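# Set the yellow sponge beside the blue foam block

## Task

Move the yellow sponge onto the desk that holds the blue foam block and leave it just beside that block, separated by only a narrow gap. It must rest there by itself once the gripper lets go. The foam blocks must stay at their original spots and orientations. Nothing may end up on the floor that was not there before, and every carton must remain standing on its desk. If the robot tips over or is left leaning, the task fails.

## Robot and tools

ROBOT. A Hello Robot Stretch 3 with a single arm. It has a two-wheel differential base (0.33 m long, 0.34 m wide) that cannot move sideways, a lift that rides up a vertical mast, and a telescoping arm pointing out of the robot's right side. The arm ends in a wrist with yaw, pitch and roll and a two-finger gripper. To shift the gripper forward or back, drive the base. Turning in place pivots about the point midway between the drive wheels, 0.05 m behind the front edge. With the arm in and the wrist folded, a turn sweeps a 0.28 m radius; an unfolded, level wrist reaches past that.

FRAMES. Base frame: origin on the floor between the drive wheels, x forward, y left, z up. The odometry frame is the base frame as it stood at scene start; heading is positive to the left, -3.142 to 3.142. hand_pose is in the base frame, placed where the closed fingertips meet; with all wrist joints at 0 its x points up, y back toward the mast, z toward the rear.

execute_actions takes "actions", a list run in order (empty list: just report). Each action may hold "robot", "steps" (1 to 450 control ticks, 30 per second, default 1) and "until". {"steps": n} alone only waits. "robot" is one command, a stop {"stop": true} (brakes everything, clears the queue), or a list of up to 8 commands and {"pause_s": s} entries (s at most 15) executed one after another, each starting when the previous one ended "done". A command may contain:
- "base": exactly one key. translate_m is a relative drive in metres from where the base is when that command starts, forward positive, magnitude at most 1. rotate_rad is a relative turn in radians, counter-clockwise (left) positive, magnitude at most 3.2.
- "joints": absolute targets by name; unnamed joints keep their goals. lift_m 0 to 1.1 (arm height, metres); arm_m 0 to 0.52 (extension, metres); wrist_yaw_rad -1.345 to 4.42 (0 along the arm, positive toward the front, 3.0 folded over the base); wrist_pitch_rad -1.57 to 0.451 (negative tips fingertips down); wrist_roll_rad -2.911 to 2.911 (0 fingers side by side); gripper_m -0.089 to 0.179 (wider when higher; the real fingertip gap is 0.007 less when nearly shut, 0.025 less fully open, zero below 0.007); head_pan_rad -3.953 to 1.73 (0 forward, positive left, -1.57 looks along the arm); head_tilt_rad -1.53 to 0.419 (negative down).
- "contact_limits": {"arm_m": effort percent, 1 to 100}, the effort at which that arm motion halts; lower is gentler, too low stops immediately.
Base and joint motions run simultaneously and keep going across later actions and your thinking. A fresh command overrides at once. Any out-of-range value or malformed action rejects the whole call.
"until" ends an action early. {"robot": {"status": "ended"}} fires once nothing reads "moving" and no queue is running (recommended with steps 450). Other fields take [op, value] with =, !=, <, <=, >, >=, or a status word; numbers compare as printed (three decimals, four for translate_m and rotate_rad), so avoid waiting for exact equality. {"any": {"status": "ended"}} fires when the first motion finishes.

zoom_image: "camera" (head_camera, nav_camera or wrist_camera) and "region" [x0, y0, x1, y1] in pixels of that camera's latest image, top-left origin, at most 504 by 504.

finished_scene: "scene" number; irreversible. Wait for all motion to end first, since leftover motion is braked afterward.

RESULTS. base_status shows progress and goal in brackets; joint_status and joint_goals per joint; measured_speeds per second. Status words: moving, done (within tolerance), off_target (resting away from goal, possibly still pushing), contact_stop (joint went slack after pressing), time_out, stopped, not_commanded, torque_fault (wrist servo off about 10 s, limp, refuses goals). refusals and dropped lines name the rejected goal (counted from 0); queue reads idle/running/done/dropped/stopped. on_its_own reports goals the robot changed, slack or switched-off joints, loaded motors and a base_tilt lean. lidar_m: 12 sectors of 30 degrees, first straight ahead, counter-clockwise, plane 0.17 m high. wrist_depth_mm and head_depth_mm: 7x7 median depths. base_tilt in degrees (forward/right positive, a few degrees of bias). motor_effort in percent, noisy, peak in brackets. Each result carries one image per camera.

CAUTIONS. Base runs fast (0.30 m/s, 1.9 rad/s) only when lift_m < 0.30, arm_m < 0.03 and wrist_yaw_rad > 2.54; otherwise 0.10 m/s and 0.63 rad/s. Fold or unfold the wrist only with lift_m 0.32 to 0.95, wrist_pitch_rad -0.4 and roll near 0; once folded the lift may go to 0.25. With yaw below -0.4 keep pitch at -0.5 or lower. To grasp, command gripper_m below the object's width; to let go, open at least 0.02 past the touch value; readings never confirm a hold, and overly hard squeezing lets the stall guard weaken the grip. Pushing something rigid with the gripper above roughly 0.45 m, pushing again after a contact_stop, raising contact limits, driving while the gripper holds or presses on something fixed, or snagging furniture (especially reversing) can tip the robot; if it leans, back off in small steps, free the gripper, and lower lift_m to about 0.2. Avoid drops, slams and hard shoves; loose objects may occasionally get nudged by outside pushes.

Each tool is called by a JSON object that holds its "op" and its "data", one argument or row to a line.

## Session

{"op": "execute_actions", "data": {
  "actions": []
}}

Scene clock: 0.00 s.
robot.base_odometry: x=+0.000 y=+0.000 heading=+0.000 (m, m, rad; robot's odometry frame)
robot.turned_by_wheels: +0.000 (rad since the last result)
robot.turned_by_imu: +0.000 (rad since the last result)
robot.base_tilt: forward=+0.3 right=+0.7 (deg)
robot.lidar_m: 1.21 1.41 1.75 1.67 1.95 1.85 1.95 2.50 2.27 2.13 1.79 1.51
robot.head_depth_mm: 1436 1434 1420 1410 1419 1393 1395 / 1457 1457 1443 1438 1427 1408 1397 / 1489 1442 1431 1438 1425 1396 1411 / 1506 1466 1458 1446 1449 1437 1423 / 1544 1489 1505 1480 1457 1455 1436 / 1588 1504 1509 1498 1477 1479 1476 / 1598 1447 1528 1510 1479 1426 1484
robot.base_status: not_commanded
robot.joint_positions: lift_m=+0.538 arm_m=+0.002 wrist_yaw_rad=+2.841 wrist_pitch_rad=-0.345 wrist_roll_rad=-0.009 gripper_m=+0.037 head_pan_rad=+0.011 head_tilt_rad=-0.005
robot.joint_goals: lift_m=+0.538 arm_m=+0.002 wrist_yaw_rad=+2.841 wrist_pitch_rad=-0.345 wrist_roll_rad=-0.009 gripper_m=+0.037 head_pan_rad=+0.011 head_tilt_rad=-0.005
robot.joint_status: lift_m=not_commanded arm_m=not_commanded wrist_yaw_rad=not_commanded wrist_pitch_rad=not_commanded wrist_roll_rad=not_commanded gripper_m=not_commanded head_pan_rad=not_commanded head_tilt_rad=not_commanded
robot.measured_speeds: translate_m=+0.000 rotate_rad=+0.000 lift_m=+0.000 arm_m=+0.000 wrist_yaw_rad=+0.000 wrist_pitch_rad=+0.000 wrist_roll_rad=+0.000 head_pan_rad=+0.000 head_tilt_rad=+0.000
robot: refusals=0 queue=idle queue_left=0
robot.motor_effort: left_wheel=-1 right_wheel=+0 lift_m=+27 arm_m=+0 wrist_yaw_rad=+0 wrist_pitch_rad=+7 wrist_roll_rad=+0 gripper_m=+0 head_pan_rad=+1 head_tilt_rad=+2 (%)
robot.hand_pose: x=+0.0477 y=+0.0758 z=+0.5670 quat_wxyz=(+0.224, +0.704, +0.017, +0.674) (m; robot's base frame)
robot.wrist_depth_mm: - - - - - - - / - - - - - - - / - - - - - - - / - - - - - - - / - - - - - - - / - 843 792 827 867 887 889 / 678 - 713 727 736 752 757
pictures: head_camera (sideways: a quarter turn clockwise sets it upright), nav_camera (sideways: a quarter turn counterclockwise sets it upright), wrist_camera
Images, in order (width x height): head_camera 896x504, nav_camera 672x504, wrist_camera 644x364.

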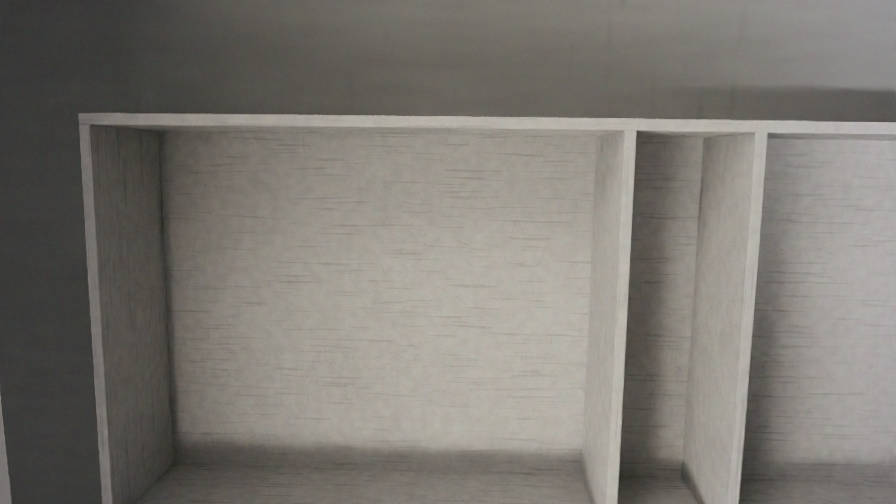

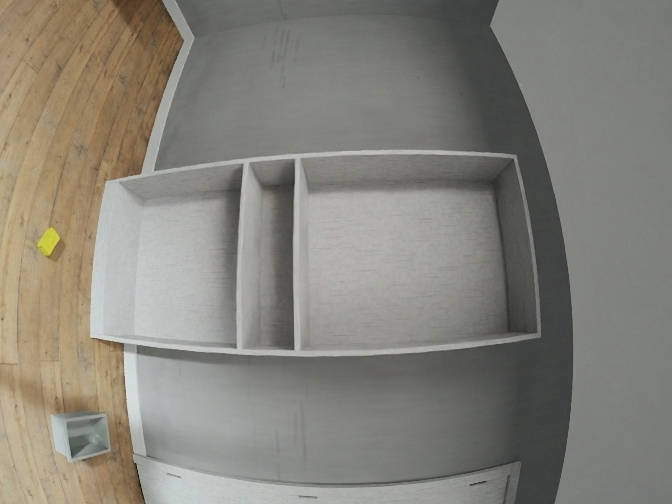

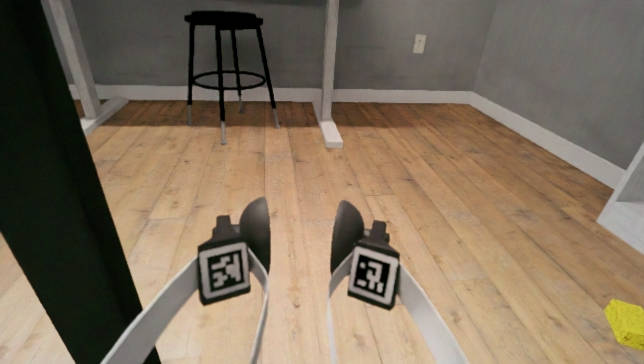

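{"op": "execute_actions", "data": {
  "actions": [
    {"robot":{"joints":{"head_tilt_rad":-0.8,"head_pan_rad":0.0}},"steps":100,"until":{"robot":{"status":"ended"}}}
  ]
}}

{"op": "execute_actions", "data": {
  "actions": [
    {"robot":{"joints":{"head_tilt_rad":-0.5,"head_pan_rad":1.5}},"steps":100,"until":{"robot":{"status":"ended"}}}
  ]
}}

Scene clock: 1.27 s.
robot.base_odometry: x=+0.000 y=+0.000 heading=+0.000 (m, m, rad; robot's odometry frame)
robot.turned_by_wheels: +0.000 (rad since the last result)
robot.turned_by_imu: +0.000 (rad since the last result)
robot.base_tilt: forward=+0.4 right=+0.7 (deg)
robot.lidar_m: 1.21 1.40 1.74 1.67 1.95 1.85 1.95 2.50 2.27 2.14 1.80 1.52
robot.head_depth_mm: 1251 1409 1620 1793 1588 1348 1178 / 1209 1394 1649 1821 1579 1345 1169 / 1266 1344 1623 1760 1574 1355 1173 / 1288 1466 1685 1749 1566 1340 1168 / 1303 1487 1709 1755 1558 1336 1167 / 1322 1513 1758 1760 1541 1327 1167 / 1340 1481 1651 1756 1556 1324 1153
robot.base_status: not_commanded
robot.joint_positions: lift_m=+0.538 arm_m=+0.002 wrist_yaw_rad=+2.841 wrist_pitch_rad=-0.345 wrist_roll_rad=-0.009 gripper_m=+0.037 head_pan_rad=+0.007 head_tilt_rad=-0.790
robot.joint_goals: lift_m=+0.538 arm_m=+0.002 wrist_yaw_rad=+2.841 wrist_pitch_rad=-0.345 wrist_roll_rad=-0.009 gripper_m=+0.037 head_pan_rad=+0.000 head_tilt_rad=-0.800
robot.joint_status: lift_m=not_commanded arm_m=not_commanded wrist_yaw_rad=not_commanded wrist_pitch_rad=not_commanded wrist_roll_rad=not_commanded gripper_m=not_commanded head_pan_rad=done head_tilt_rad=done
robot.measured_speeds: translate_m=+0.000 rotate_rad=+0.000 lift_m=+0.000 arm_m=+0.000 wrist_yaw_rad=+0.000 wrist_pitch_rad=+0.000 wrist_roll_rad=+0.000 head_pan_rad=+0.000 head_tilt_rad=+0.000
robot: refusals=0 queue=done queue_left=0
robot.motor_effort: left_wheel=-1(1) right_wheel=+0(0) lift_m=+27(27) arm_m=+0(0) wrist_yaw_rad=+0(1) wrist_pitch_rad=+8(8) wrist_roll_rad=+0(0) gripper_m=+1(0) head_pan_rad=-2(3) head_tilt_rad=-8(58) (%)
robot.hand_pose: x=+0.0477 y=+0.0758 z=+0.5670 quat_wxyz=(+0.224, +0.704, +0.017, +0.674) (m; robot's base frame)
robot.wrist_depth_mm: - - - - - - - / - - - - - - - / - - - - - - - / - - - - - - - / - - - - - - - / - 852 785 832 872 875 893 / 683 - 717 726 726 749 730
pictures: head_camera (sideways: a quarter turn clockwise sets it upright), nav_camera (sideways: a quarter turn counterclockwise sets it upright), wrist_camera
camera_calibration (this result's frames):
head_camera: T_world_to_cam=[[-0.6838, -0.0139631, -0.729535, 0.975283], [0.00358308, 0.999741, -0.0224931, 0.0332773], [0.72966, -0.0179948, -0.683573, 0.842267], [0, 0, 0, 1]] pos_world=[0.0522104, -0.00449429, 1.288]
nav_camera: T_world_to_cam=[[0.735459, -0.0205688, 0.677257, -0.845923], [-0.00961017, -0.999755, -0.0199272, 0.0775924], [0.677501, 0.00814711, -0.735477, 0.906884], [0, 0, 0, 1]] pos_world=[0.0084732, 0.0527854, 1.24145]
wrist_camera: T_world_to_cam=[[0.954297, -0.292087, 0.0632635, -0.0655844], [-0.102657, -0.519172, -0.848482, 0.55038], [0.280675, 0.803209, -0.52543, 0.392283], [0, 0, 0, 1]] pos_world=[0.00898338, -0.0484998, 0.677254]
Images, in order (width x height): head_camera 896x504, nav_camera 672x504, wrist_camera 644x364.

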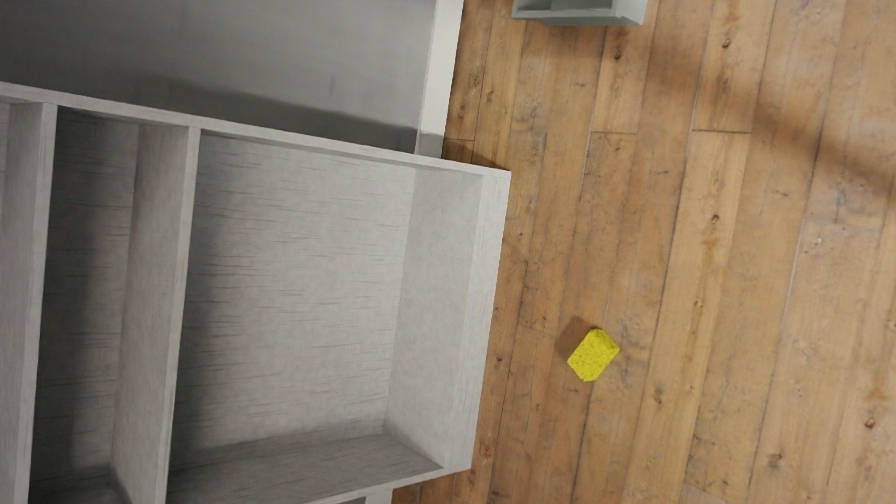

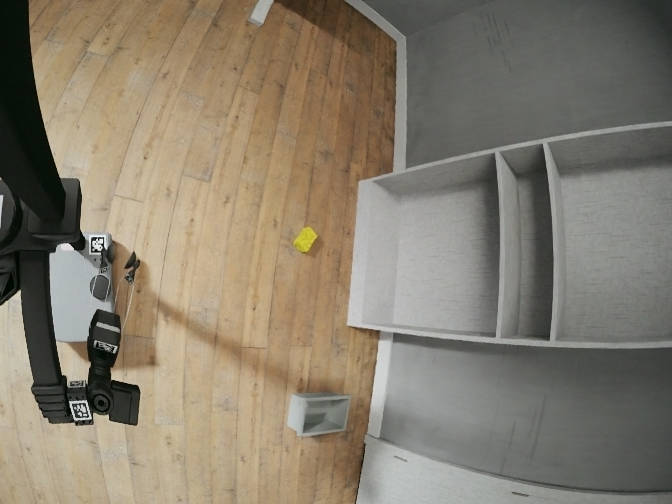

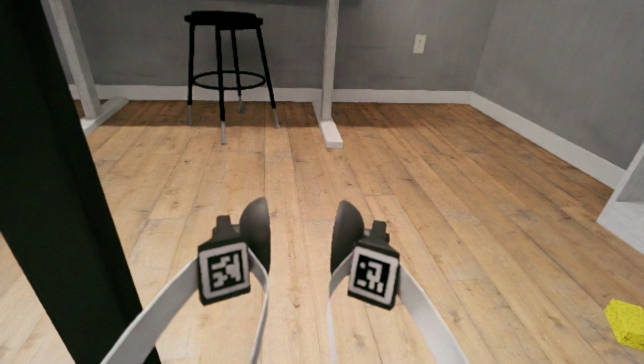

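Scene clock: 2.60 s.
robot.base_odometry: x=+0.000 y=+0.000 heading=+0.000 (m, m, rad; robot's odometry frame)
robot.turned_by_wheels: +0.000 (rad since the last result)
robot.turned_by_imu: +0.000 (rad since the last result)
robot.base_tilt: forward=+0.4 right=+0.7 (deg)
robot.lidar_m: 1.21 1.41 1.75 1.67 1.95 1.85 1.95 2.50 2.27 2.13 1.80 1.51
robot.head_depth_mm: 1840 1985 1775 2353 2122 1658 1352 / 1849 2007 1735 2318 2044 1649 1352 / 1874 1965 2212 2415 2083 1647 1354 / 1859 1946 2245 2091 1994 1642 1340 / 1884 1503 2235 2380 2004 1623 1341 / 1888 1507 2228 2468 2066 1625 1331 / 1921 1998 2297 2442 2066 1624 1333
robot.base_status: not_commanded
robot.joint_positions: lift_m=+0.538 arm_m=+0.002 wrist_yaw_rad=+2.841 wrist_pitch_rad=-0.345 wrist_roll_rad=-0.009 gripper_m=+0.037 head_pan_rad=+1.493 head_tilt_rad=-0.508
robot.joint_goals: lift_m=+0.538 arm_m=+0.002 wrist_yaw_rad=+2.841 wrist_pitch_rad=-0.345 wrist_roll_rad=-0.009 gripper_m=+0.037 head_pan_rad=+1.500 head_tilt_rad=-0.500
robot.joint_status: lift_m=not_commanded arm_m=not_commanded wrist_yaw_rad=not_commanded wrist_pitch_rad=not_commanded wrist_roll_rad=not_commanded gripper_m=not_commanded head_pan_rad=done head_tilt_rad=done
robot.measured_speeds: translate_m=+0.000 rotate_rad=+0.000 lift_m=+0.000 arm_m=+0.000 wrist_yaw_rad=+0.000 wrist_pitch_rad=+0.000 wrist_roll_rad=+0.000 head_pan_rad=+0.000 head_tilt_rad=+0.000
robot: refusals=0 queue=done queue_left=0
robot.motor_effort: left_wheel=-1(1) right_wheel=+0(0) lift_m=+27(27) arm_m=+0(0) wrist_yaw_rad=+0(0) wrist_pitch_rad=+9(8) wrist_roll_rad=+0(0) gripper_m=+0(0) head_pan_rad=+4(40) head_tilt_rad=+5(32) (%)
robot.hand_pose: x=+0.0477 y=+0.0758 z=+0.5670 quat_wxyz=(+0.224, +0.704, +0.017, +0.674) (m; robot's base frame)
robot.wrist_depth_mm: - - - - - - - / - - - - - - - / - - - - - - - / - - - - - - - / - - - - - - - / - 849 787 826 872 877 902 / 681 - 700 723 727 745 758
pictures: head_camera (sideways: a quarter turn clockwise sets it upright), nav_camera (sideways: a quarter turn counterclockwise sets it upright), wrist_camera
camera_calibration (this result's frames):
head_camera: T_world_to_cam=[[-0.0260646, -0.453163, -0.891047, 1.18184], [-0.995389, 0.0940734, -0.0187264, 0.0344748], [0.0923099, 0.88645, -0.453525, 0.546868], [0, 0, 0, 1]] pos_world=[0.0146387, 0.0475508, 1.30174]
nav_camera: T_world_to_cam=[[0.0658233, 0.514191, 0.855146, -1.07371], [0.995832, -0.0880722, -0.0236953, 0.0763729], [0.0631307, 0.853142, -0.517846, 0.627531], [0, 0, 0, 1]] pos_world=[-0.0449957, 0.0234478, 1.24496]
wrist_camera: T_world_to_cam=[[0.954297, -0.292087, 0.0632636, -0.0655845], [-0.102657, -0.519172, -0.848482, 0.55038], [0.280675, 0.803209, -0.52543, 0.392283], [0, 0, 0, 1]] pos_world=[0.00898337, -0.0484998, 0.677254]
Images, in order (width x height): head_camera 896x504, nav_camera 672x504, wrist_camera 644x364.

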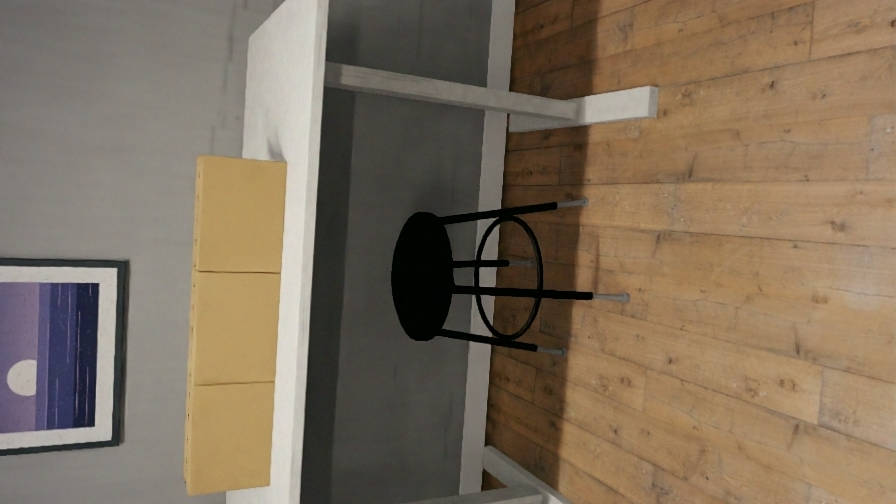

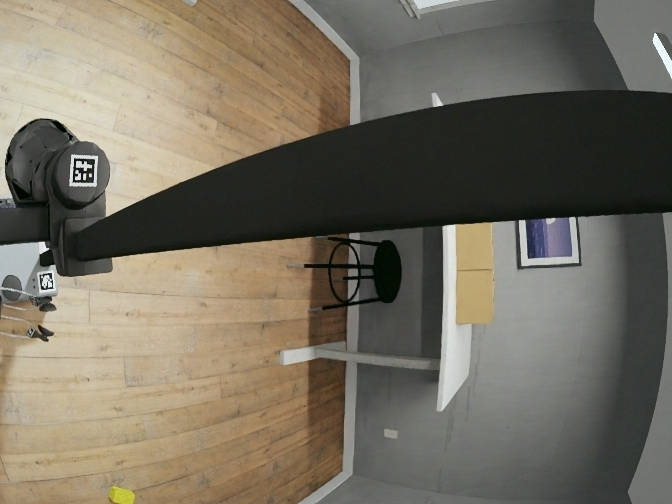

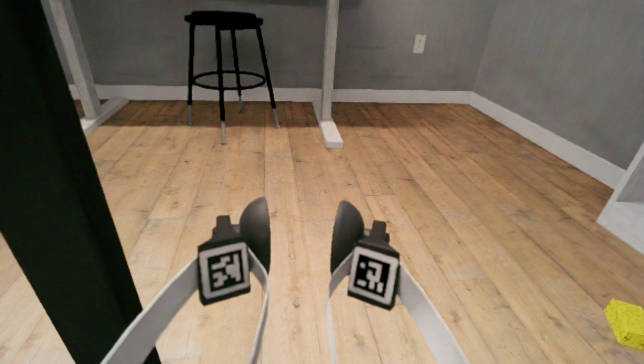

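{"op": "execute_actions", "data": {
  "actions": [
    {"robot":{"joints":{"head_tilt_rad":-0.45,"head_pan_rad":-3.2}},"steps":200,"until":{"robot":{"status":"ended"}}}
  ]
}}

{"op": "execute_actions", "data": {
  "actions": [
    {"robot":{"joints":{"head_tilt_rad":-0.45,"head_pan_rad":-1.7}},"steps":200,"until":{"robot":{"status":"ended"}}}
  ]
}}

Scene clock: 5.93 s.
robot.base_odometry: x=+0.000 y=+0.000 heading=+0.000 (m, m, rad; robot's odometry frame)
robot.turned_by_wheels: +0.000 (rad since the last result)
robot.turned_by_imu: +0.000 (rad since the last result)
robot.base_tilt: forward=+0.3 right=+0.8 (deg)
robot.lidar_m: 1.21 1.40 1.74 1.67 1.95 1.85 1.96 2.50 2.28 2.13 1.80 1.51
robot.head_depth_mm: 1871 2031 2140 1815 2094 1743 1413 / 1913 2030 2124 2385 2272 1731 1407 / 1912 2075 2195 2419 2251 1737 1401 / 1933 2083 2178 2418 2234 1727 1394 / 1966 2113 1716 2496 2227 1701 1390 / 1991 2140 1698 2506 2222 1708 1384 / 2016 2167 2271 2152 2154 1688 1379
robot.base_status: not_commanded
robot.joint_positions: lift_m=+0.538 arm_m=+0.002 wrist_yaw_rad=+2.841 wrist_pitch_rad=-0.345 wrist_roll_rad=-0.009 gripper_m=+0.037 head_pan_rad=-3.193 head_tilt_rad=-0.458
robot.joint_goals: lift_m=+0.538 arm_m=+0.002 wrist_yaw_rad=+2.841 wrist_pitch_rad=-0.345 wrist_roll_rad=-0.009 gripper_m=+0.037 head_pan_rad=-3.200 head_tilt_rad=-0.450
robot.joint_status: lift_m=not_commanded arm_m=not_commanded wrist_yaw_rad=not_commanded wrist_pitch_rad=not_commanded wrist_roll_rad=not_commanded gripper_m=not_commanded head_pan_rad=done head_tilt_rad=done
robot.measured_speeds: translate_m=+0.000 rotate_rad=+0.000 lift_m=+0.000 arm_m=+0.000 wrist_yaw_rad=+0.000 wrist_pitch_rad=+0.000 wrist_roll_rad=+0.000 head_pan_rad=+0.000 head_tilt_rad=+0.000
robot: refusals=0 queue=done queue_left=0
robot.motor_effort: left_wheel=-1(1) right_wheel=+0(0) lift_m=+27(27) arm_m=+0(0) wrist_yaw_rad=+0(0) wrist_pitch_rad=+8(8) wrist_roll_rad=+0(0) gripper_m=-1(0) head_pan_rad=-2(37) head_tilt_rad=+5(17) (%)
robot.hand_pose: x=+0.0477 y=+0.0758 z=+0.5670 quat_wxyz=(+0.224, +0.704, +0.017, +0.674) (m; robot's base frame)
robot.wrist_depth_mm: - - - - - - - / - - - - - - - / - - - - - - - / - - - - - - - / - - - - - - - / - 845 777 823 863 886 904 / 681 - 710 725 724 744 751
pictures: head_camera (sideways: a quarter turn clockwise sets it upright), nav_camera (sideways: a quarter turn counterclockwise sets it upright), wrist_camera
camera_calibration (this result's frames):
head_camera: T_world_to_cam=[[0.409179, -0.0116039, -0.91238, 1.20702], [-0.0682095, -0.99751, -0.0179035, 0.0277489], [-0.909901, 0.0695587, -0.408952, 0.49498], [0, 0, 0, 1]] pos_world=[-0.0416102, 0.00725573, 1.30418]
nav_camera: T_world_to_cam=[[-0.472947, 0.0497959, 0.879682, -1.10243], [0.0601127, 0.997899, -0.0241691, 0.0826991], [-0.879038, 0.0414494, -0.474947, 0.577461], [0, 0, 0, 1]] pos_world=[-0.018751, -0.0515645, 1.24605]
Images, in order (width x height): head_camera 896x504, nav_camera 672x504, wrist_camera 644x364.

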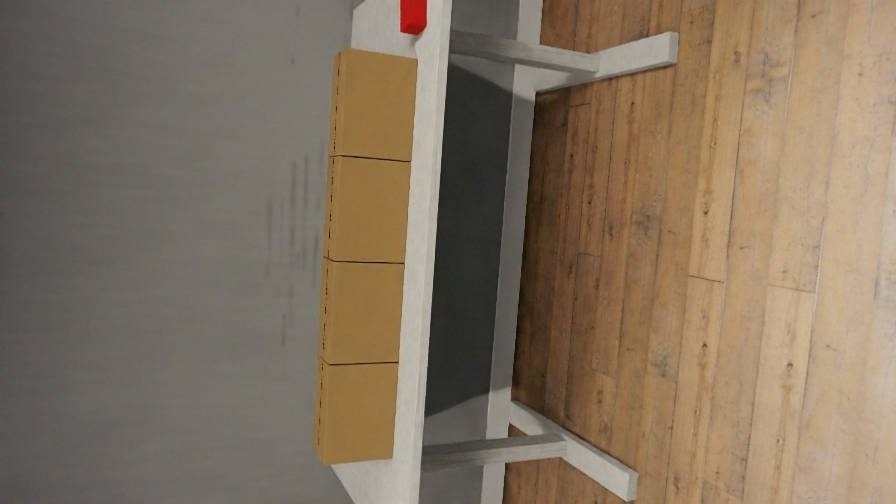

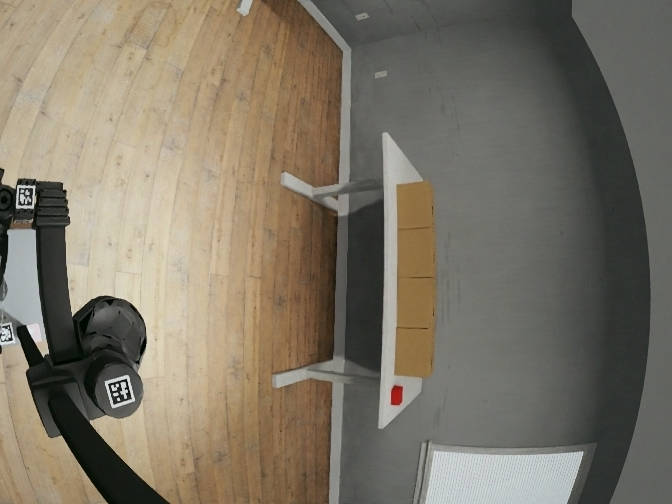

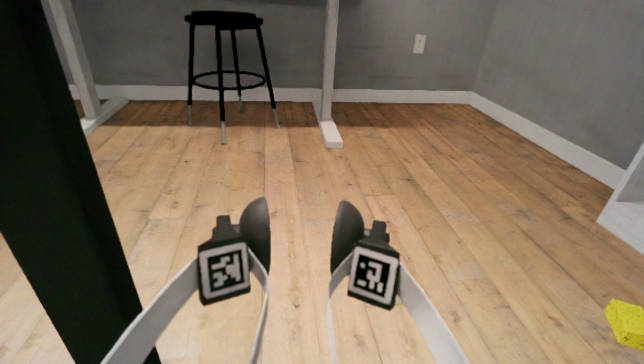

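Scene clock: 7.27 s.
robot.base_odometry: x=+0.000 y=+0.000 heading=+0.000 (m, m, rad; robot's odometry frame)
robot.turned_by_wheels: +0.000 (rad since the last result)
robot.turned_by_imu: +0.000 (rad since the last result)
robot.base_tilt: forward=+0.4 right=+0.8 (deg)
robot.lidar_m: 1.21 1.41 1.75 1.68 1.95 1.85 1.95 2.50 2.28 2.13 1.79 1.51
robot.head_depth_mm: 2175 2289 2556 2710 2273 1735 1405 / 2195 2315 2556 2743 2253 1742 1397 / 2199 2297 2526 2760 2259 1727 1403 / 2209 2329 2573 2747 2248 1712 1388 / 2189 2383 2225 2715 2221 1713 1389 / 2225 2366 2477 2766 2211 1722 1383 / 2225 2387 2537 2713 2203 1700 1383
robot.base_status: not_commanded
robot.joint_positions: lift_m=+0.538 arm_m=+0.002 wrist_yaw_rad=+2.841 wrist_pitch_rad=-0.345 wrist_roll_rad=-0.009 gripper_m=+0.037 head_pan_rad=-1.707 head_tilt_rad=-0.458
robot.joint_goals: lift_m=+0.538 arm_m=+0.002 wrist_yaw_rad=+2.841 wrist_pitch_rad=-0.345 wrist_roll_rad=-0.009 gripper_m=+0.037 head_pan_rad=-1.700 head_tilt_rad=-0.450
robot.joint_status: lift_m=not_commanded arm_m=not_commanded wrist_yaw_rad=not_commanded wrist_pitch_rad=not_commanded wrist_roll_rad=not_commanded gripper_m=not_commanded head_pan_rad=done head_tilt_rad=done
robot.measured_speeds: translate_m=+0.000 rotate_rad=+0.000 lift_m=+0.000 arm_m=+0.000 wrist_yaw_rad=+0.000 wrist_pitch_rad=+0.000 wrist_roll_rad=+0.000 head_pan_rad=+0.000 head_tilt_rad=+0.000
robot: refusals=0 queue=done queue_left=0
robot.motor_effort: left_wheel=+0(1) right_wheel=+0(0) lift_m=+27(27) arm_m=+0(0) wrist_yaw_rad=+0(0) wrist_pitch_rad=+8(8) wrist_roll_rad=+0(0) gripper_m=+0(1) head_pan_rad=+4(39) head_tilt_rad=+6(5) (%)
robot.hand_pose: x=+0.0477 y=+0.0758 z=+0.5670 quat_wxyz=(+0.224, +0.704, +0.017, +0.674) (m; robot's base frame)
robot.wrist_depth_mm: - - - - - - - / - - - - - - - / - - - - - - - / - - - - - - - / - - - - - - - / - 841 787 822 859 882 892 / 688 - 718 718 730 741 748
pictures: head_camera (sideways: a quarter turn clockwise sets it upright), nav_camera (sideways: a quarter turn counterclockwise sets it upright), wrist_camera
camera_calibration (this result's frames):
head_camera: T_world_to_cam=[[0.0463952, 0.406606, -0.912425, 1.20929], [0.988077, -0.152915, -0.0179017, 0.0213031], [-0.146802, -0.900716, -0.408852, 0.490196], [0, 0, 0, 1]] pos_world=[-0.00519246, -0.0469187, 1.30418]
nav_camera: T_world_to_cam=[[-0.0898796, -0.466893, 0.879734, -1.10483], [-0.989155, 0.144876, -0.0241701, 0.089101], [-0.116167, -0.872366, -0.474851, 0.572682], [0, 0, 0, 1]] pos_world=[0.05536, -0.0291582, 1.24605]
wrist_camera: T_world_to_cam=[[0.954297, -0.292087, 0.0632636, -0.0655845], [-0.102657, -0.519172, -0.848482, 0.55038], [0.280675, 0.803209, -0.52543, 0.392283], [0, 0, 0, 1]] pos_world=[0.00898337, -0.0484998, 0.677254]
Images, in order (width x height): head_camera 896x504, nav_camera 672x504, wrist_camera 644x364.

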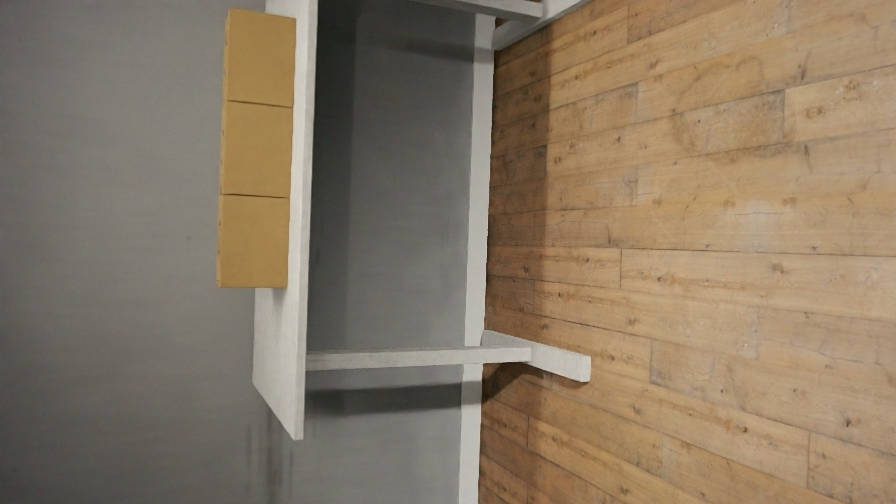

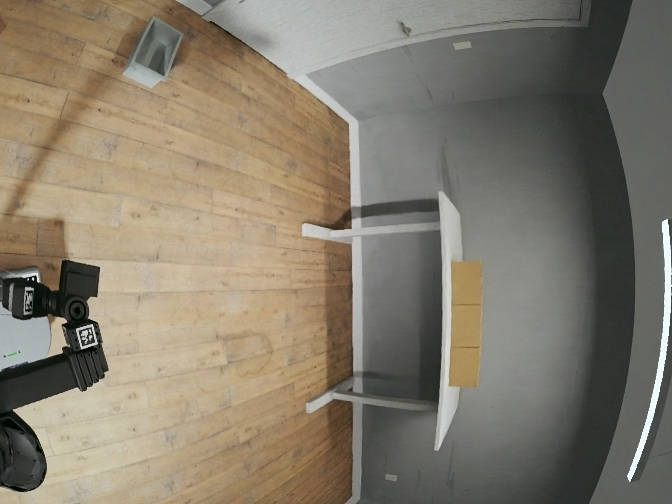

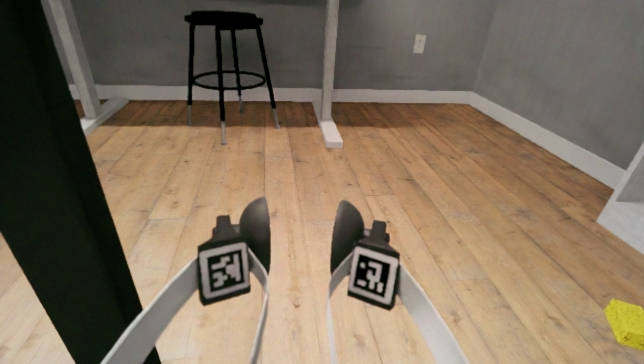

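{"op": "execute_actions", "data": {
  "actions": [
    {"robot":[{"base":{"translate_m":0.42},"joints":{"wrist_pitch_rad":-0.4,"wrist_yaw_rad":0.0,"wrist_roll_rad":0,"head_pan_rad":-1.57,"head_tilt_rad":-1.2,"gripper_m":0.15}},{"base":{"rotate_rad":1.9},"joints":{"wrist_pitch_rad":-1.57,"lift_m":0.45}}],"steps":450,"until":{"robot":{"status":"ended"}}}
  ]
}}

Scene clock: 17.87 s.
robot.base_odometry: x=+0.420 y=+0.000 heading=+1.900 (m, m, rad; robot's odometry frame)
robot.turned_by_wheels: +1.900 (rad since the last result)
robot.turned_by_imu: +1.908 (rad since the last result)
robot.base_tilt: forward=+0.4 right=+0.7 (deg)
robot.lidar_m: 1.53 2.75 2.24 2.37 2.73 2.18 1.53 1.13 0.81 1.02 1.56 1.63
robot.head_depth_mm: 1046 1241 1414 1385 1301 1199 - / 1104 1328 1421 1397 1299 1200 - / 1167 1416 1429 1400 1312 - - / 1242 1490 1459 1401 1308 - - / 1195 1454 1487 1386 1283 1178 1111 / 1375 1637 1515 1381 1274 1179 1105 / 1600 1671 1517 1382 1274 1174 1096
robot.base_status: done (rotate_rad +1.8999 of +1.9000)
robot.joint_positions: lift_m=+0.450 arm_m=+0.002 wrist_yaw_rad=+0.001 wrist_pitch_rad=-1.563 wrist_roll_rad=-0.003 gripper_m=+0.150 head_pan_rad=-1.577 head_tilt_rad=-1.185
robot.joint_goals: lift_m=+0.450 arm_m=+0.002 wrist_yaw_rad=+0.000 wrist_pitch_rad=-1.570 wrist_roll_rad=+0.000 gripper_m=+0.150 head_pan_rad=-1.570 head_tilt_rad=-1.200
robot.joint_status: lift_m=done arm_m=not_commanded wrist_yaw_rad=done wrist_pitch_rad=done wrist_roll_rad=done gripper_m=done head_pan_rad=done head_tilt_rad=done
robot.measured_speeds: translate_m=+0.000 rotate_rad=+0.000 lift_m=+0.000 arm_m=+0.000 wrist_yaw_rad=+0.000 wrist_pitch_rad=+0.000 wrist_roll_rad=+0.000 head_pan_rad=+0.000 head_tilt_rad=+0.000
robot: refusals=0 queue=done queue_left=0
robot.motor_effort: left_wheel=-4(7) right_wheel=+3(6) lift_m=+25(31) arm_m=+0(0) wrist_yaw_rad=-1(1) wrist_pitch_rad=-4(8) wrist_roll_rad=+1(2) gripper_m=+0(87) head_pan_rad=+4(17) head_tilt_rad=-11(58) (%)
robot.hand_pose: x=-0.0217 y=-0.1246 z=+0.3324 quat_wxyz=(+0.503, +0.499, -0.500, -0.497) (m; robot's base frame)
robot.wrist_depth_mm: 436 441 441 452 454 462 460 / 447 453 456 460 466 470 480 / 461 465 470 474 477 483 484 / 474 478 486 - - 500 507 / 484 497 494 - - 513 523 / - 514 514 - - - 541 / 519 527 531 - - 558 555
pictures: head_camera (sideways: a quarter turn clockwise sets it upright), nav_camera (sideways: a quarter turn counterclockwise sets it upright), wrist_camera
camera_calibration (this result's frames):
head_camera: T_world_to_cam=[[-0.0038151, 0.912319, -0.409463, 0.554139], [0.99967, -0.00692376, -0.024741, 0.0301152], [-0.0254067, -0.409422, -0.911991, 1.14383], [0, 0, 0, 1]] pos_world=[0.00106977, -0.0370323, 1.27081]
nav_camera: T_world_to_cam=[[-0.0312298, -0.939399, 0.3414, -0.403732], [-0.999511, 0.0288395, -0.012076, 0.0734011], [0.00149842, -0.34161, -0.939841, 1.17663], [0, 0, 0, 1]] pos_world=[0.0589937, 0.0205658, 1.24456]
wrist_camera: T_world_to_cam=[[-0.998264, -0.0557054, 0.0191372, -0.0412719], [-0.0507317, 0.978243, 0.201165, 0.0788892], [-0.0299268, 0.199845, -0.97937, 0.518468], [0, 0, 0, 1]] pos_world=[-0.021682, -0.183085, 0.492692]
Images, in order (width x height): head_camera 896x504, nav_camera 672x504, wrist_camera 644x364.

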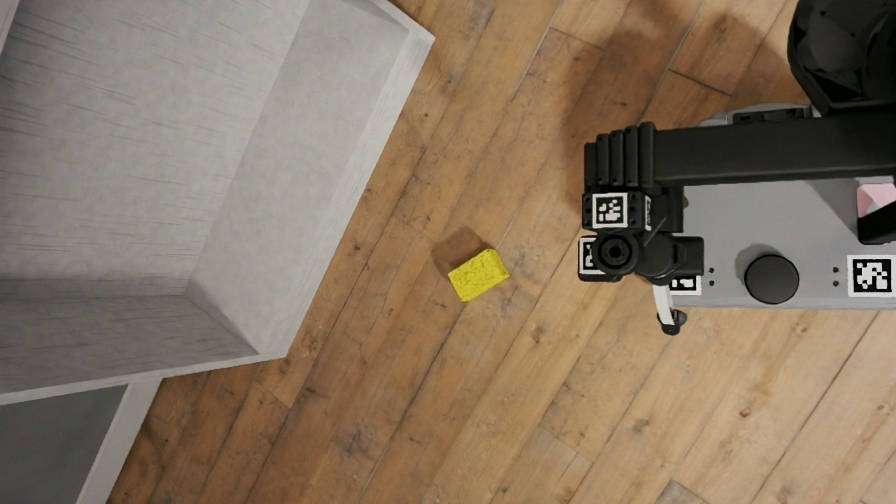

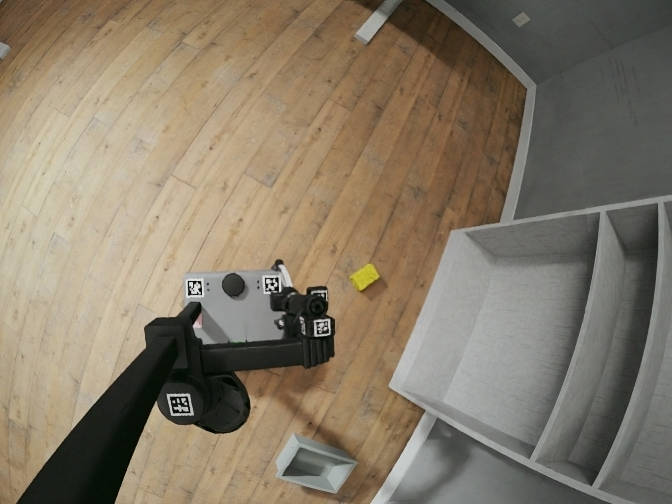

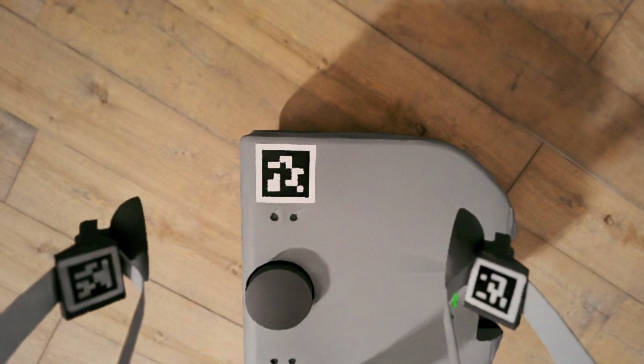

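{"op": "execute_actions", "data": {
  "actions": [
    {"robot":[{"base":{"translate_m":0.03},"joints":{"arm_m":0.39,"wrist_roll_rad":0.0}},{"joints":{"lift_m":0.3}}],"steps":450,"until":{"robot":{"status":"ended"}}}
  ]
}}

Scene clock: 24.63 s.
robot.base_odometry: x=+0.410 y=+0.028 heading=+1.900 (m, m, rad; robot's odometry frame)
robot.turned_by_wheels: +0.000 (rad since the last result)
robot.turned_by_imu: -0.001 (rad since the last result)
robot.base_tilt: forward=+0.3 right=+0.7 (deg)
robot.lidar_m: 1.50 2.73 2.22 2.36 2.75 2.20 1.55 1.15 0.83 1.02 1.58 1.61
robot.head_depth_mm: 1063 1253 1409 1381 1291 1205 1144 / 1119 1345 1422 1412 1301 1215 - / 1180 1450 1434 1408 1300 - - / 1254 1492 1471 1359 1288 - - / 1147 1402 1500 1387 1279 1181 1107 / 1486 1674 1511 1381 1282 1180 1101 / 1641 1666 1504 1372 1268 1178 1104
robot.base_status: done (translate_m +0.0300 of +0.0300)
robot.joint_positions: lift_m=+0.300 arm_m=+0.390 wrist_yaw_rad=+0.000 wrist_pitch_rad=-1.565 wrist_roll_rad=-0.002 gripper_m=+0.150 head_pan_rad=-1.577 head_tilt_rad=-1.185
robot.joint_goals: lift_m=+0.300 arm_m=+0.390 wrist_yaw_rad=+0.000 wrist_pitch_rad=-1.570 wrist_roll_rad=+0.000 gripper_m=+0.150 head_pan_rad=-1.570 head_tilt_rad=-1.200
robot.joint_status: lift_m=done arm_m=done wrist_yaw_rad=done wrist_pitch_rad=done wrist_roll_rad=done gripper_m=done head_pan_rad=done head_tilt_rad=done
robot.measured_speeds: translate_m=+0.000 rotate_rad=+0.000 lift_m=+0.000 arm_m=+0.000 wrist_yaw_rad=+0.000 wrist_pitch_rad=+0.000 wrist_roll_rad=+0.000 head_pan_rad=+0.000 head_tilt_rad=+0.000
robot: refusals=0 queue=done queue_left=0
robot.motor_effort: left_wheel=-4(6) right_wheel=+3(7) lift_m=+24(21) arm_m=+3(3) wrist_yaw_rad=+0(2) wrist_pitch_rad=-3(4) wrist_roll_rad=+1(1) gripper_m=+0(0) head_pan_rad=+4(4) head_tilt_rad=-8(10) (%)
robot.hand_pose: x=-0.0216 y=-0.5121 z=+0.1824 quat_wxyz=(+0.502, +0.499, -0.501, -0.498) (m; robot's base frame)
robot.wrist_depth_mm: 302 304 309 313 313 320 321 / 309 314 317 320 322 327 331 / 320 322 326 290 331 336 341 / 328 332 334 296 342 346 353 / 339 343 344 348 353 356 362 / - 353 355 361 364 - 376 / 361 362 365 372 375 382 384
pictures: head_camera (sideways: a quarter turn clockwise sets it upright), nav_camera (sideways: a quarter turn counterclockwise sets it upright), wrist_camera
camera_calibration (this result's frames):
head_camera: T_world_to_cam=[[-0.00392008, 0.912332, -0.409433, 0.5541], [0.999671, -0.00680783, -0.024741, 0.0301153], [-0.0253594, -0.409395, -0.912005, 1.14385], [0, 0, 0, 1]] pos_world=[0.00107404, -0.0370319, 1.27081]
nav_camera: T_world_to_cam=[[-0.0311217, -0.939414, 0.341368, -0.403692], [-0.999514, 0.0287248, -0.0120753, 0.0734001], [0.00153794, -0.341578, -0.939852, 1.17664], [0, 0, 0, 1]] pos_world=[0.0589913, 0.0205738, 1.24457]
wrist_camera: T_world_to_cam=[[-0.998403, -0.0531715, 0.0190617, -0.0586509], [-0.0482263, 0.978112, 0.202414, 0.487964], [-0.0294072, 0.201172, -0.979114, 0.449689], [0, 0, 0, 1]] pos_world=[-0.0218005, -0.570867, 0.342644]
Images, in order (width x height): head_camera 896x504, nav_camera 672x504, wrist_camera 644x364.

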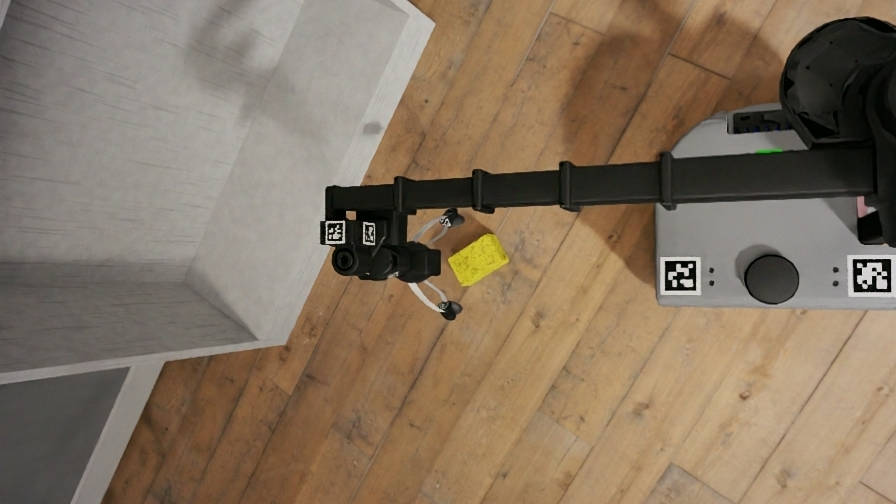

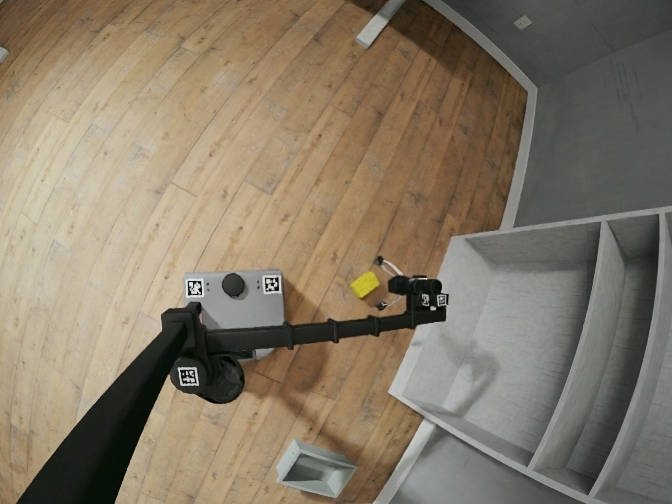

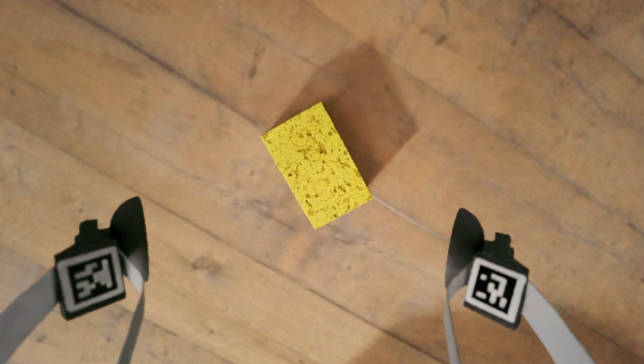

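{"op": "execute_actions", "data": {
  "actions": [
    {"robot":{"joints":{"arm_m":0.40,"wrist_roll_rad":-0.55,"lift_m":0.24}},"steps":450,"until":{"robot":{"status":"ended"}}}
  ]
}}

Scene clock: 26.50 s.
robot.base_odometry: x=+0.410 y=+0.028 heading=+1.900 (m, m, rad; robot's odometry frame)
robot.turned_by_wheels: +0.000 (rad since the last result)
robot.turned_by_imu: +0.000 (rad since the last result)
robot.base_tilt: forward=+0.4 right=+0.7 (deg)
robot.lidar_m: 1.50 2.72 2.22 2.36 2.75 2.21 1.54 1.15 0.83 1.02 1.59 1.61
robot.head_depth_mm: 1063 1262 1423 1381 1307 1206 1126 / 1117 1346 1424 1411 1288 1215 - / 1186 1450 1449 1393 1290 - - / 1258 1498 1478 1347 1289 - - / 1146 1401 1500 1397 1275 1190 1112 / 1494 1675 1516 1381 1274 1184 1097 / 1616 1684 1508 1378 1274 1177 1101
robot.base_status: done (translate_m +0.0300 of +0.0300)
robot.joint_positions: lift_m=+0.240 arm_m=+0.400 wrist_yaw_rad=+0.000 wrist_pitch_rad=-1.565 wrist_roll_rad=-0.546 gripper_m=+0.150 head_pan_rad=-1.577 head_tilt_rad=-1.185
robot.joint_goals: lift_m=+0.240 arm_m=+0.400 wrist_yaw_rad=+0.000 wrist_pitch_rad=-1.570 wrist_roll_rad=-0.550 gripper_m=+0.150 head_pan_rad=-1.570 head_tilt_rad=-1.200
robot.joint_status: lift_m=done arm_m=done wrist_yaw_rad=done wrist_pitch_rad=done wrist_roll_rad=done gripper_m=done head_pan_rad=done head_tilt_rad=done
robot.measured_speeds: translate_m=+0.000 rotate_rad=+0.000 lift_m=+0.000 arm_m=+0.000 wrist_yaw_rad=+0.000 wrist_pitch_rad=+0.000 wrist_roll_rad=+0.000 head_pan_rad=+0.000 head_tilt_rad=+0.000
robot: refusals=0 queue=done queue_left=0
robot.motor_effort: left_wheel=-4(4) right_wheel=+3(3) lift_m=+24(24) arm_m=+3(2) wrist_yaw_rad=+0(0) wrist_pitch_rad=-3(3) wrist_roll_rad=-2(2) gripper_m=+0(0) head_pan_rad=+4(4) head_tilt_rad=-10(9) (%)
robot.hand_pose: x=-0.0216 y=-0.5221 z=+0.1224 quat_wxyz=(+0.618, +0.615, -0.347, -0.346) (m; robot's base frame)
robot.wrist_depth_mm: 247 249 254 256 260 263 265 / 256 257 258 264 267 269 274 / 262 264 269 268 275 279 282 / 270 275 275 233 285 287 291 / 276 280 283 241 290 295 302 / - 292 293 297 302 - 311 / 297 300 303 306 311 317 321
pictures: head_camera (sideways: a quarter turn clockwise sets it upright), nav_camera (sideways: a quarter turn counterclockwise sets it upright), wrist_camera
camera_calibration (this result's frames):
head_camera: T_world_to_cam=[[-0.00392018, 0.912332, -0.409433, 0.5541], [0.999671, -0.00680771, -0.024741, 0.0301153], [-0.0253593, -0.409395, -0.912005, 1.14385], [0, 0, 0, 1]] pos_world=[0.00107404, -0.0370319, 1.27081]
nav_camera: T_world_to_cam=[[-0.0311216, -0.939414, 0.341368, -0.403692], [-0.999514, 0.0287246, -0.0120753, 0.0734001], [0.00153798, -0.341578, -0.939852, 1.17664], [0, 0, 0, 1]] pos_world=[0.0589913, 0.0205738, 1.24457]
wrist_camera: T_world_to_cam=[[-0.826878, -0.561968, 0.0215612, -0.320238], [-0.54664, 0.812149, 0.203958, 0.412313], [-0.132129, 0.156862, -0.978742, 0.36756], [0, 0, 0, 1]] pos_world=[0.00915402, -0.572479, 0.282557]
Images, in order (width x height): head_camera 896x504, nav_camera 672x504, wrist_camera 644x364.

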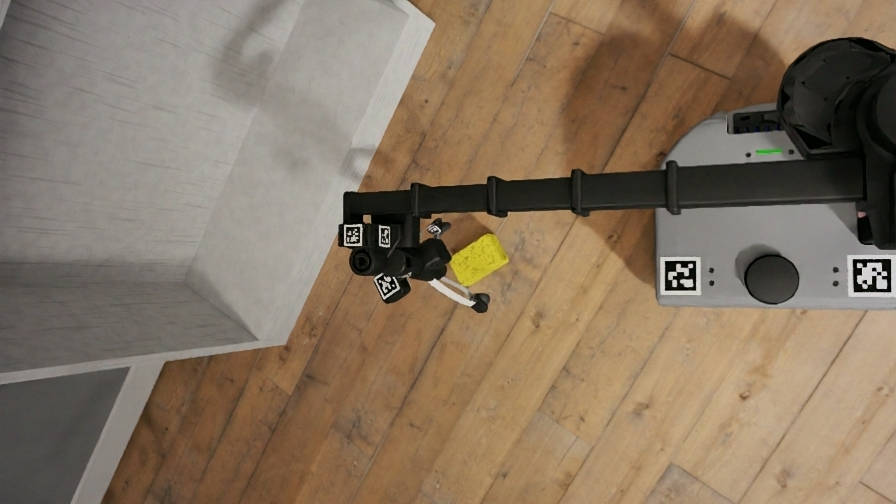

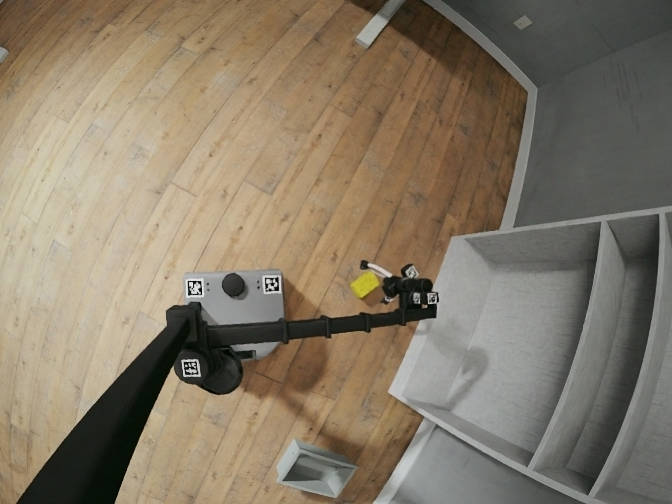

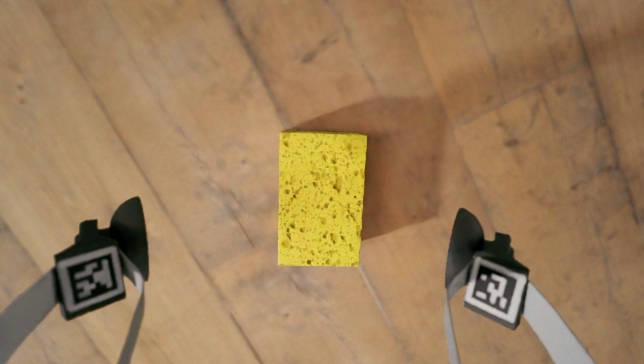

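{"op": "execute_actions", "data": {
  "actions": [
    {"robot":{"base":{"translate_m":-0.013},"joints":{"arm_m":0.405,"lift_m":0.157,"gripper_m":0.12}},"steps":450,"until":{"robot":{"status":"ended"}}}
  ]
}}

Scene clock: 28.27 s.
robot.base_odometry: x=+0.415 y=+0.016 heading=+1.900 (m, m, rad; robot's odometry frame)
robot.turned_by_wheels: +0.000 (rad since the last result)
robot.turned_by_imu: +0.000 (rad since the last result)
robot.base_tilt: forward=+0.3 right=+0.7 (deg)
robot.lidar_m: 1.51 2.73 2.23 2.36 2.75 2.19 1.53 1.14 0.82 1.02 1.57 1.62
robot.head_depth_mm: 1055 1261 1418 1398 1303 1201 1116 / 1113 1340 1433 1409 1299 1216 - / 1173 1433 1454 1416 1293 - - / 1243 1489 1481 1351 1289 - - / 1174 1414 1492 1390 1278 1184 1111 / 1447 1664 1523 1384 1276 1182 1111 / 1629 1660 1510 1380 1265 1178 1100
robot.base_status: done (translate_m -0.0130 of -0.0130)
robot.joint_positions: lift_m=+0.157 arm_m=+0.405 wrist_yaw_rad=+0.000 wrist_pitch_rad=-1.565 wrist_roll_rad=-0.546 gripper_m=+0.120 head_pan_rad=-1.577 head_tilt_rad=-1.185
robot.joint_goals: lift_m=+0.157 arm_m=+0.405 wrist_yaw_rad=+0.000 wrist_pitch_rad=-1.570 wrist_roll_rad=-0.550 gripper_m=+0.120 head_pan_rad=-1.570 head_tilt_rad=-1.200
robot.joint_status: lift_m=done arm_m=done wrist_yaw_rad=done wrist_pitch_rad=done wrist_roll_rad=done gripper_m=done head_pan_rad=done head_tilt_rad=done
robot.measured_speeds: translate_m=+0.000 rotate_rad=+0.000 lift_m=+0.000 arm_m=+0.000 wrist_yaw_rad=+0.000 wrist_pitch_rad=+0.000 wrist_roll_rad=+0.000 head_pan_rad=+0.000 head_tilt_rad=+0.000
robot: refusals=0 queue=done queue_left=0
robot.motor_effort: left_wheel=-3(8) right_wheel=+3(6) lift_m=+24(25) arm_m=+3(3) wrist_yaw_rad=+0(0) wrist_pitch_rad=-3(4) wrist_roll_rad=-2(2) gripper_m=+0(86) head_pan_rad=+4(4) head_tilt_rad=-9(9) (%)
robot.hand_pose: x=-0.0216 y=-0.5271 z=+0.0395 quat_wxyz=(+0.618, +0.615, -0.347, -0.346) (m; robot's base frame)
robot.wrist_depth_mm: 174 176 177 180 182 184 187 / 179 180 183 185 187 190 191 / 184 186 187 188 192 194 197 / 189 191 190 150 199 201 204 / 194 194 197 155 204 208 210 / 200 - 204 160 211 215 218 / 208 210 212 215 219 222 225
pictures: head_camera (sideways: a quarter turn clockwise sets it upright), nav_camera (sideways: a quarter turn counterclockwise sets it upright), wrist_camera
camera_calibration (this result's frames):
head_camera: T_world_to_cam=[[-0.00408691, 0.912331, -0.409433, 0.554101], [0.999672, -0.00662501, -0.024741, 0.0301153], [-0.0252845, -0.409399, -0.912005, 1.14385], [0, 0, 0, 1]] pos_world=[0.00108081, -0.0370328, 1.27081]
nav_camera: T_world_to_cam=[[-0.0309499, -0.93942, 0.341368, -0.403693], [-0.99952, 0.028542, -0.0120753, 0.0734002], [0.00160041, -0.341578, -0.939852, 1.17664], [0, 0, 0, 1]] pos_world=[0.0589876, 0.0205835, 1.24457]
wrist_camera: T_world_to_cam=[[-0.826813, -0.562064, 0.0215493, -0.321305], [-0.546734, 0.812081, 0.203976, 0.433257], [-0.132147, 0.156868, -0.978739, 0.287123], [0, 0, 0, 1]] pos_world=[0.00915998, -0.577474, 0.199568]
Images, in order (width x height): head_camera 896x504, nav_camera 672x504, wrist_camera 644x364.

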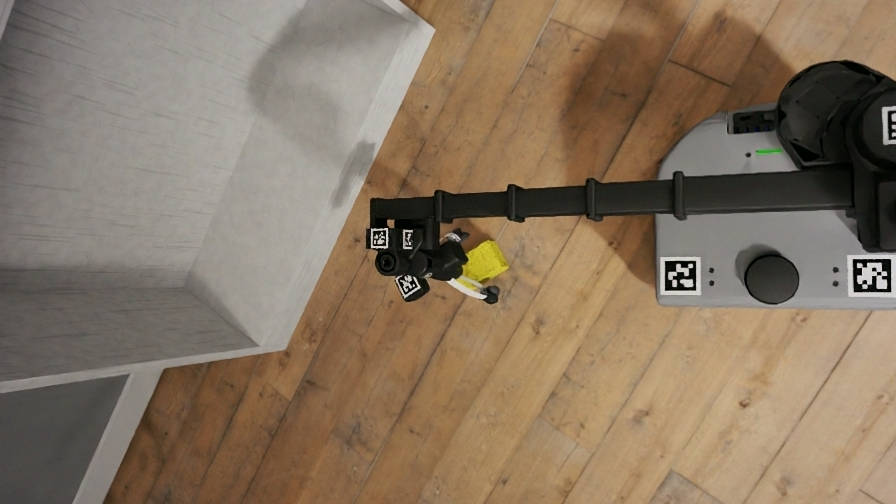

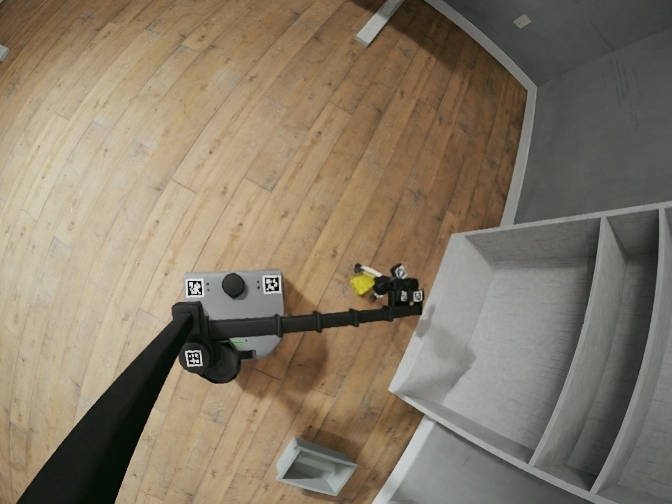

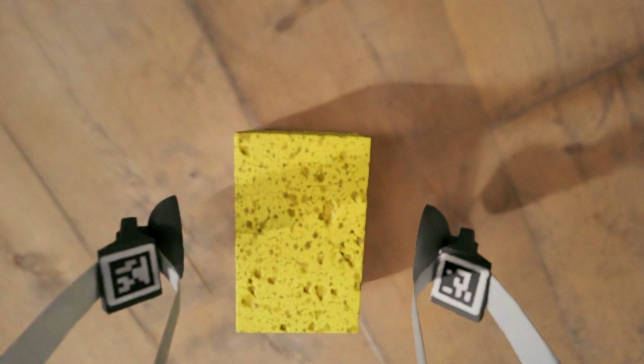

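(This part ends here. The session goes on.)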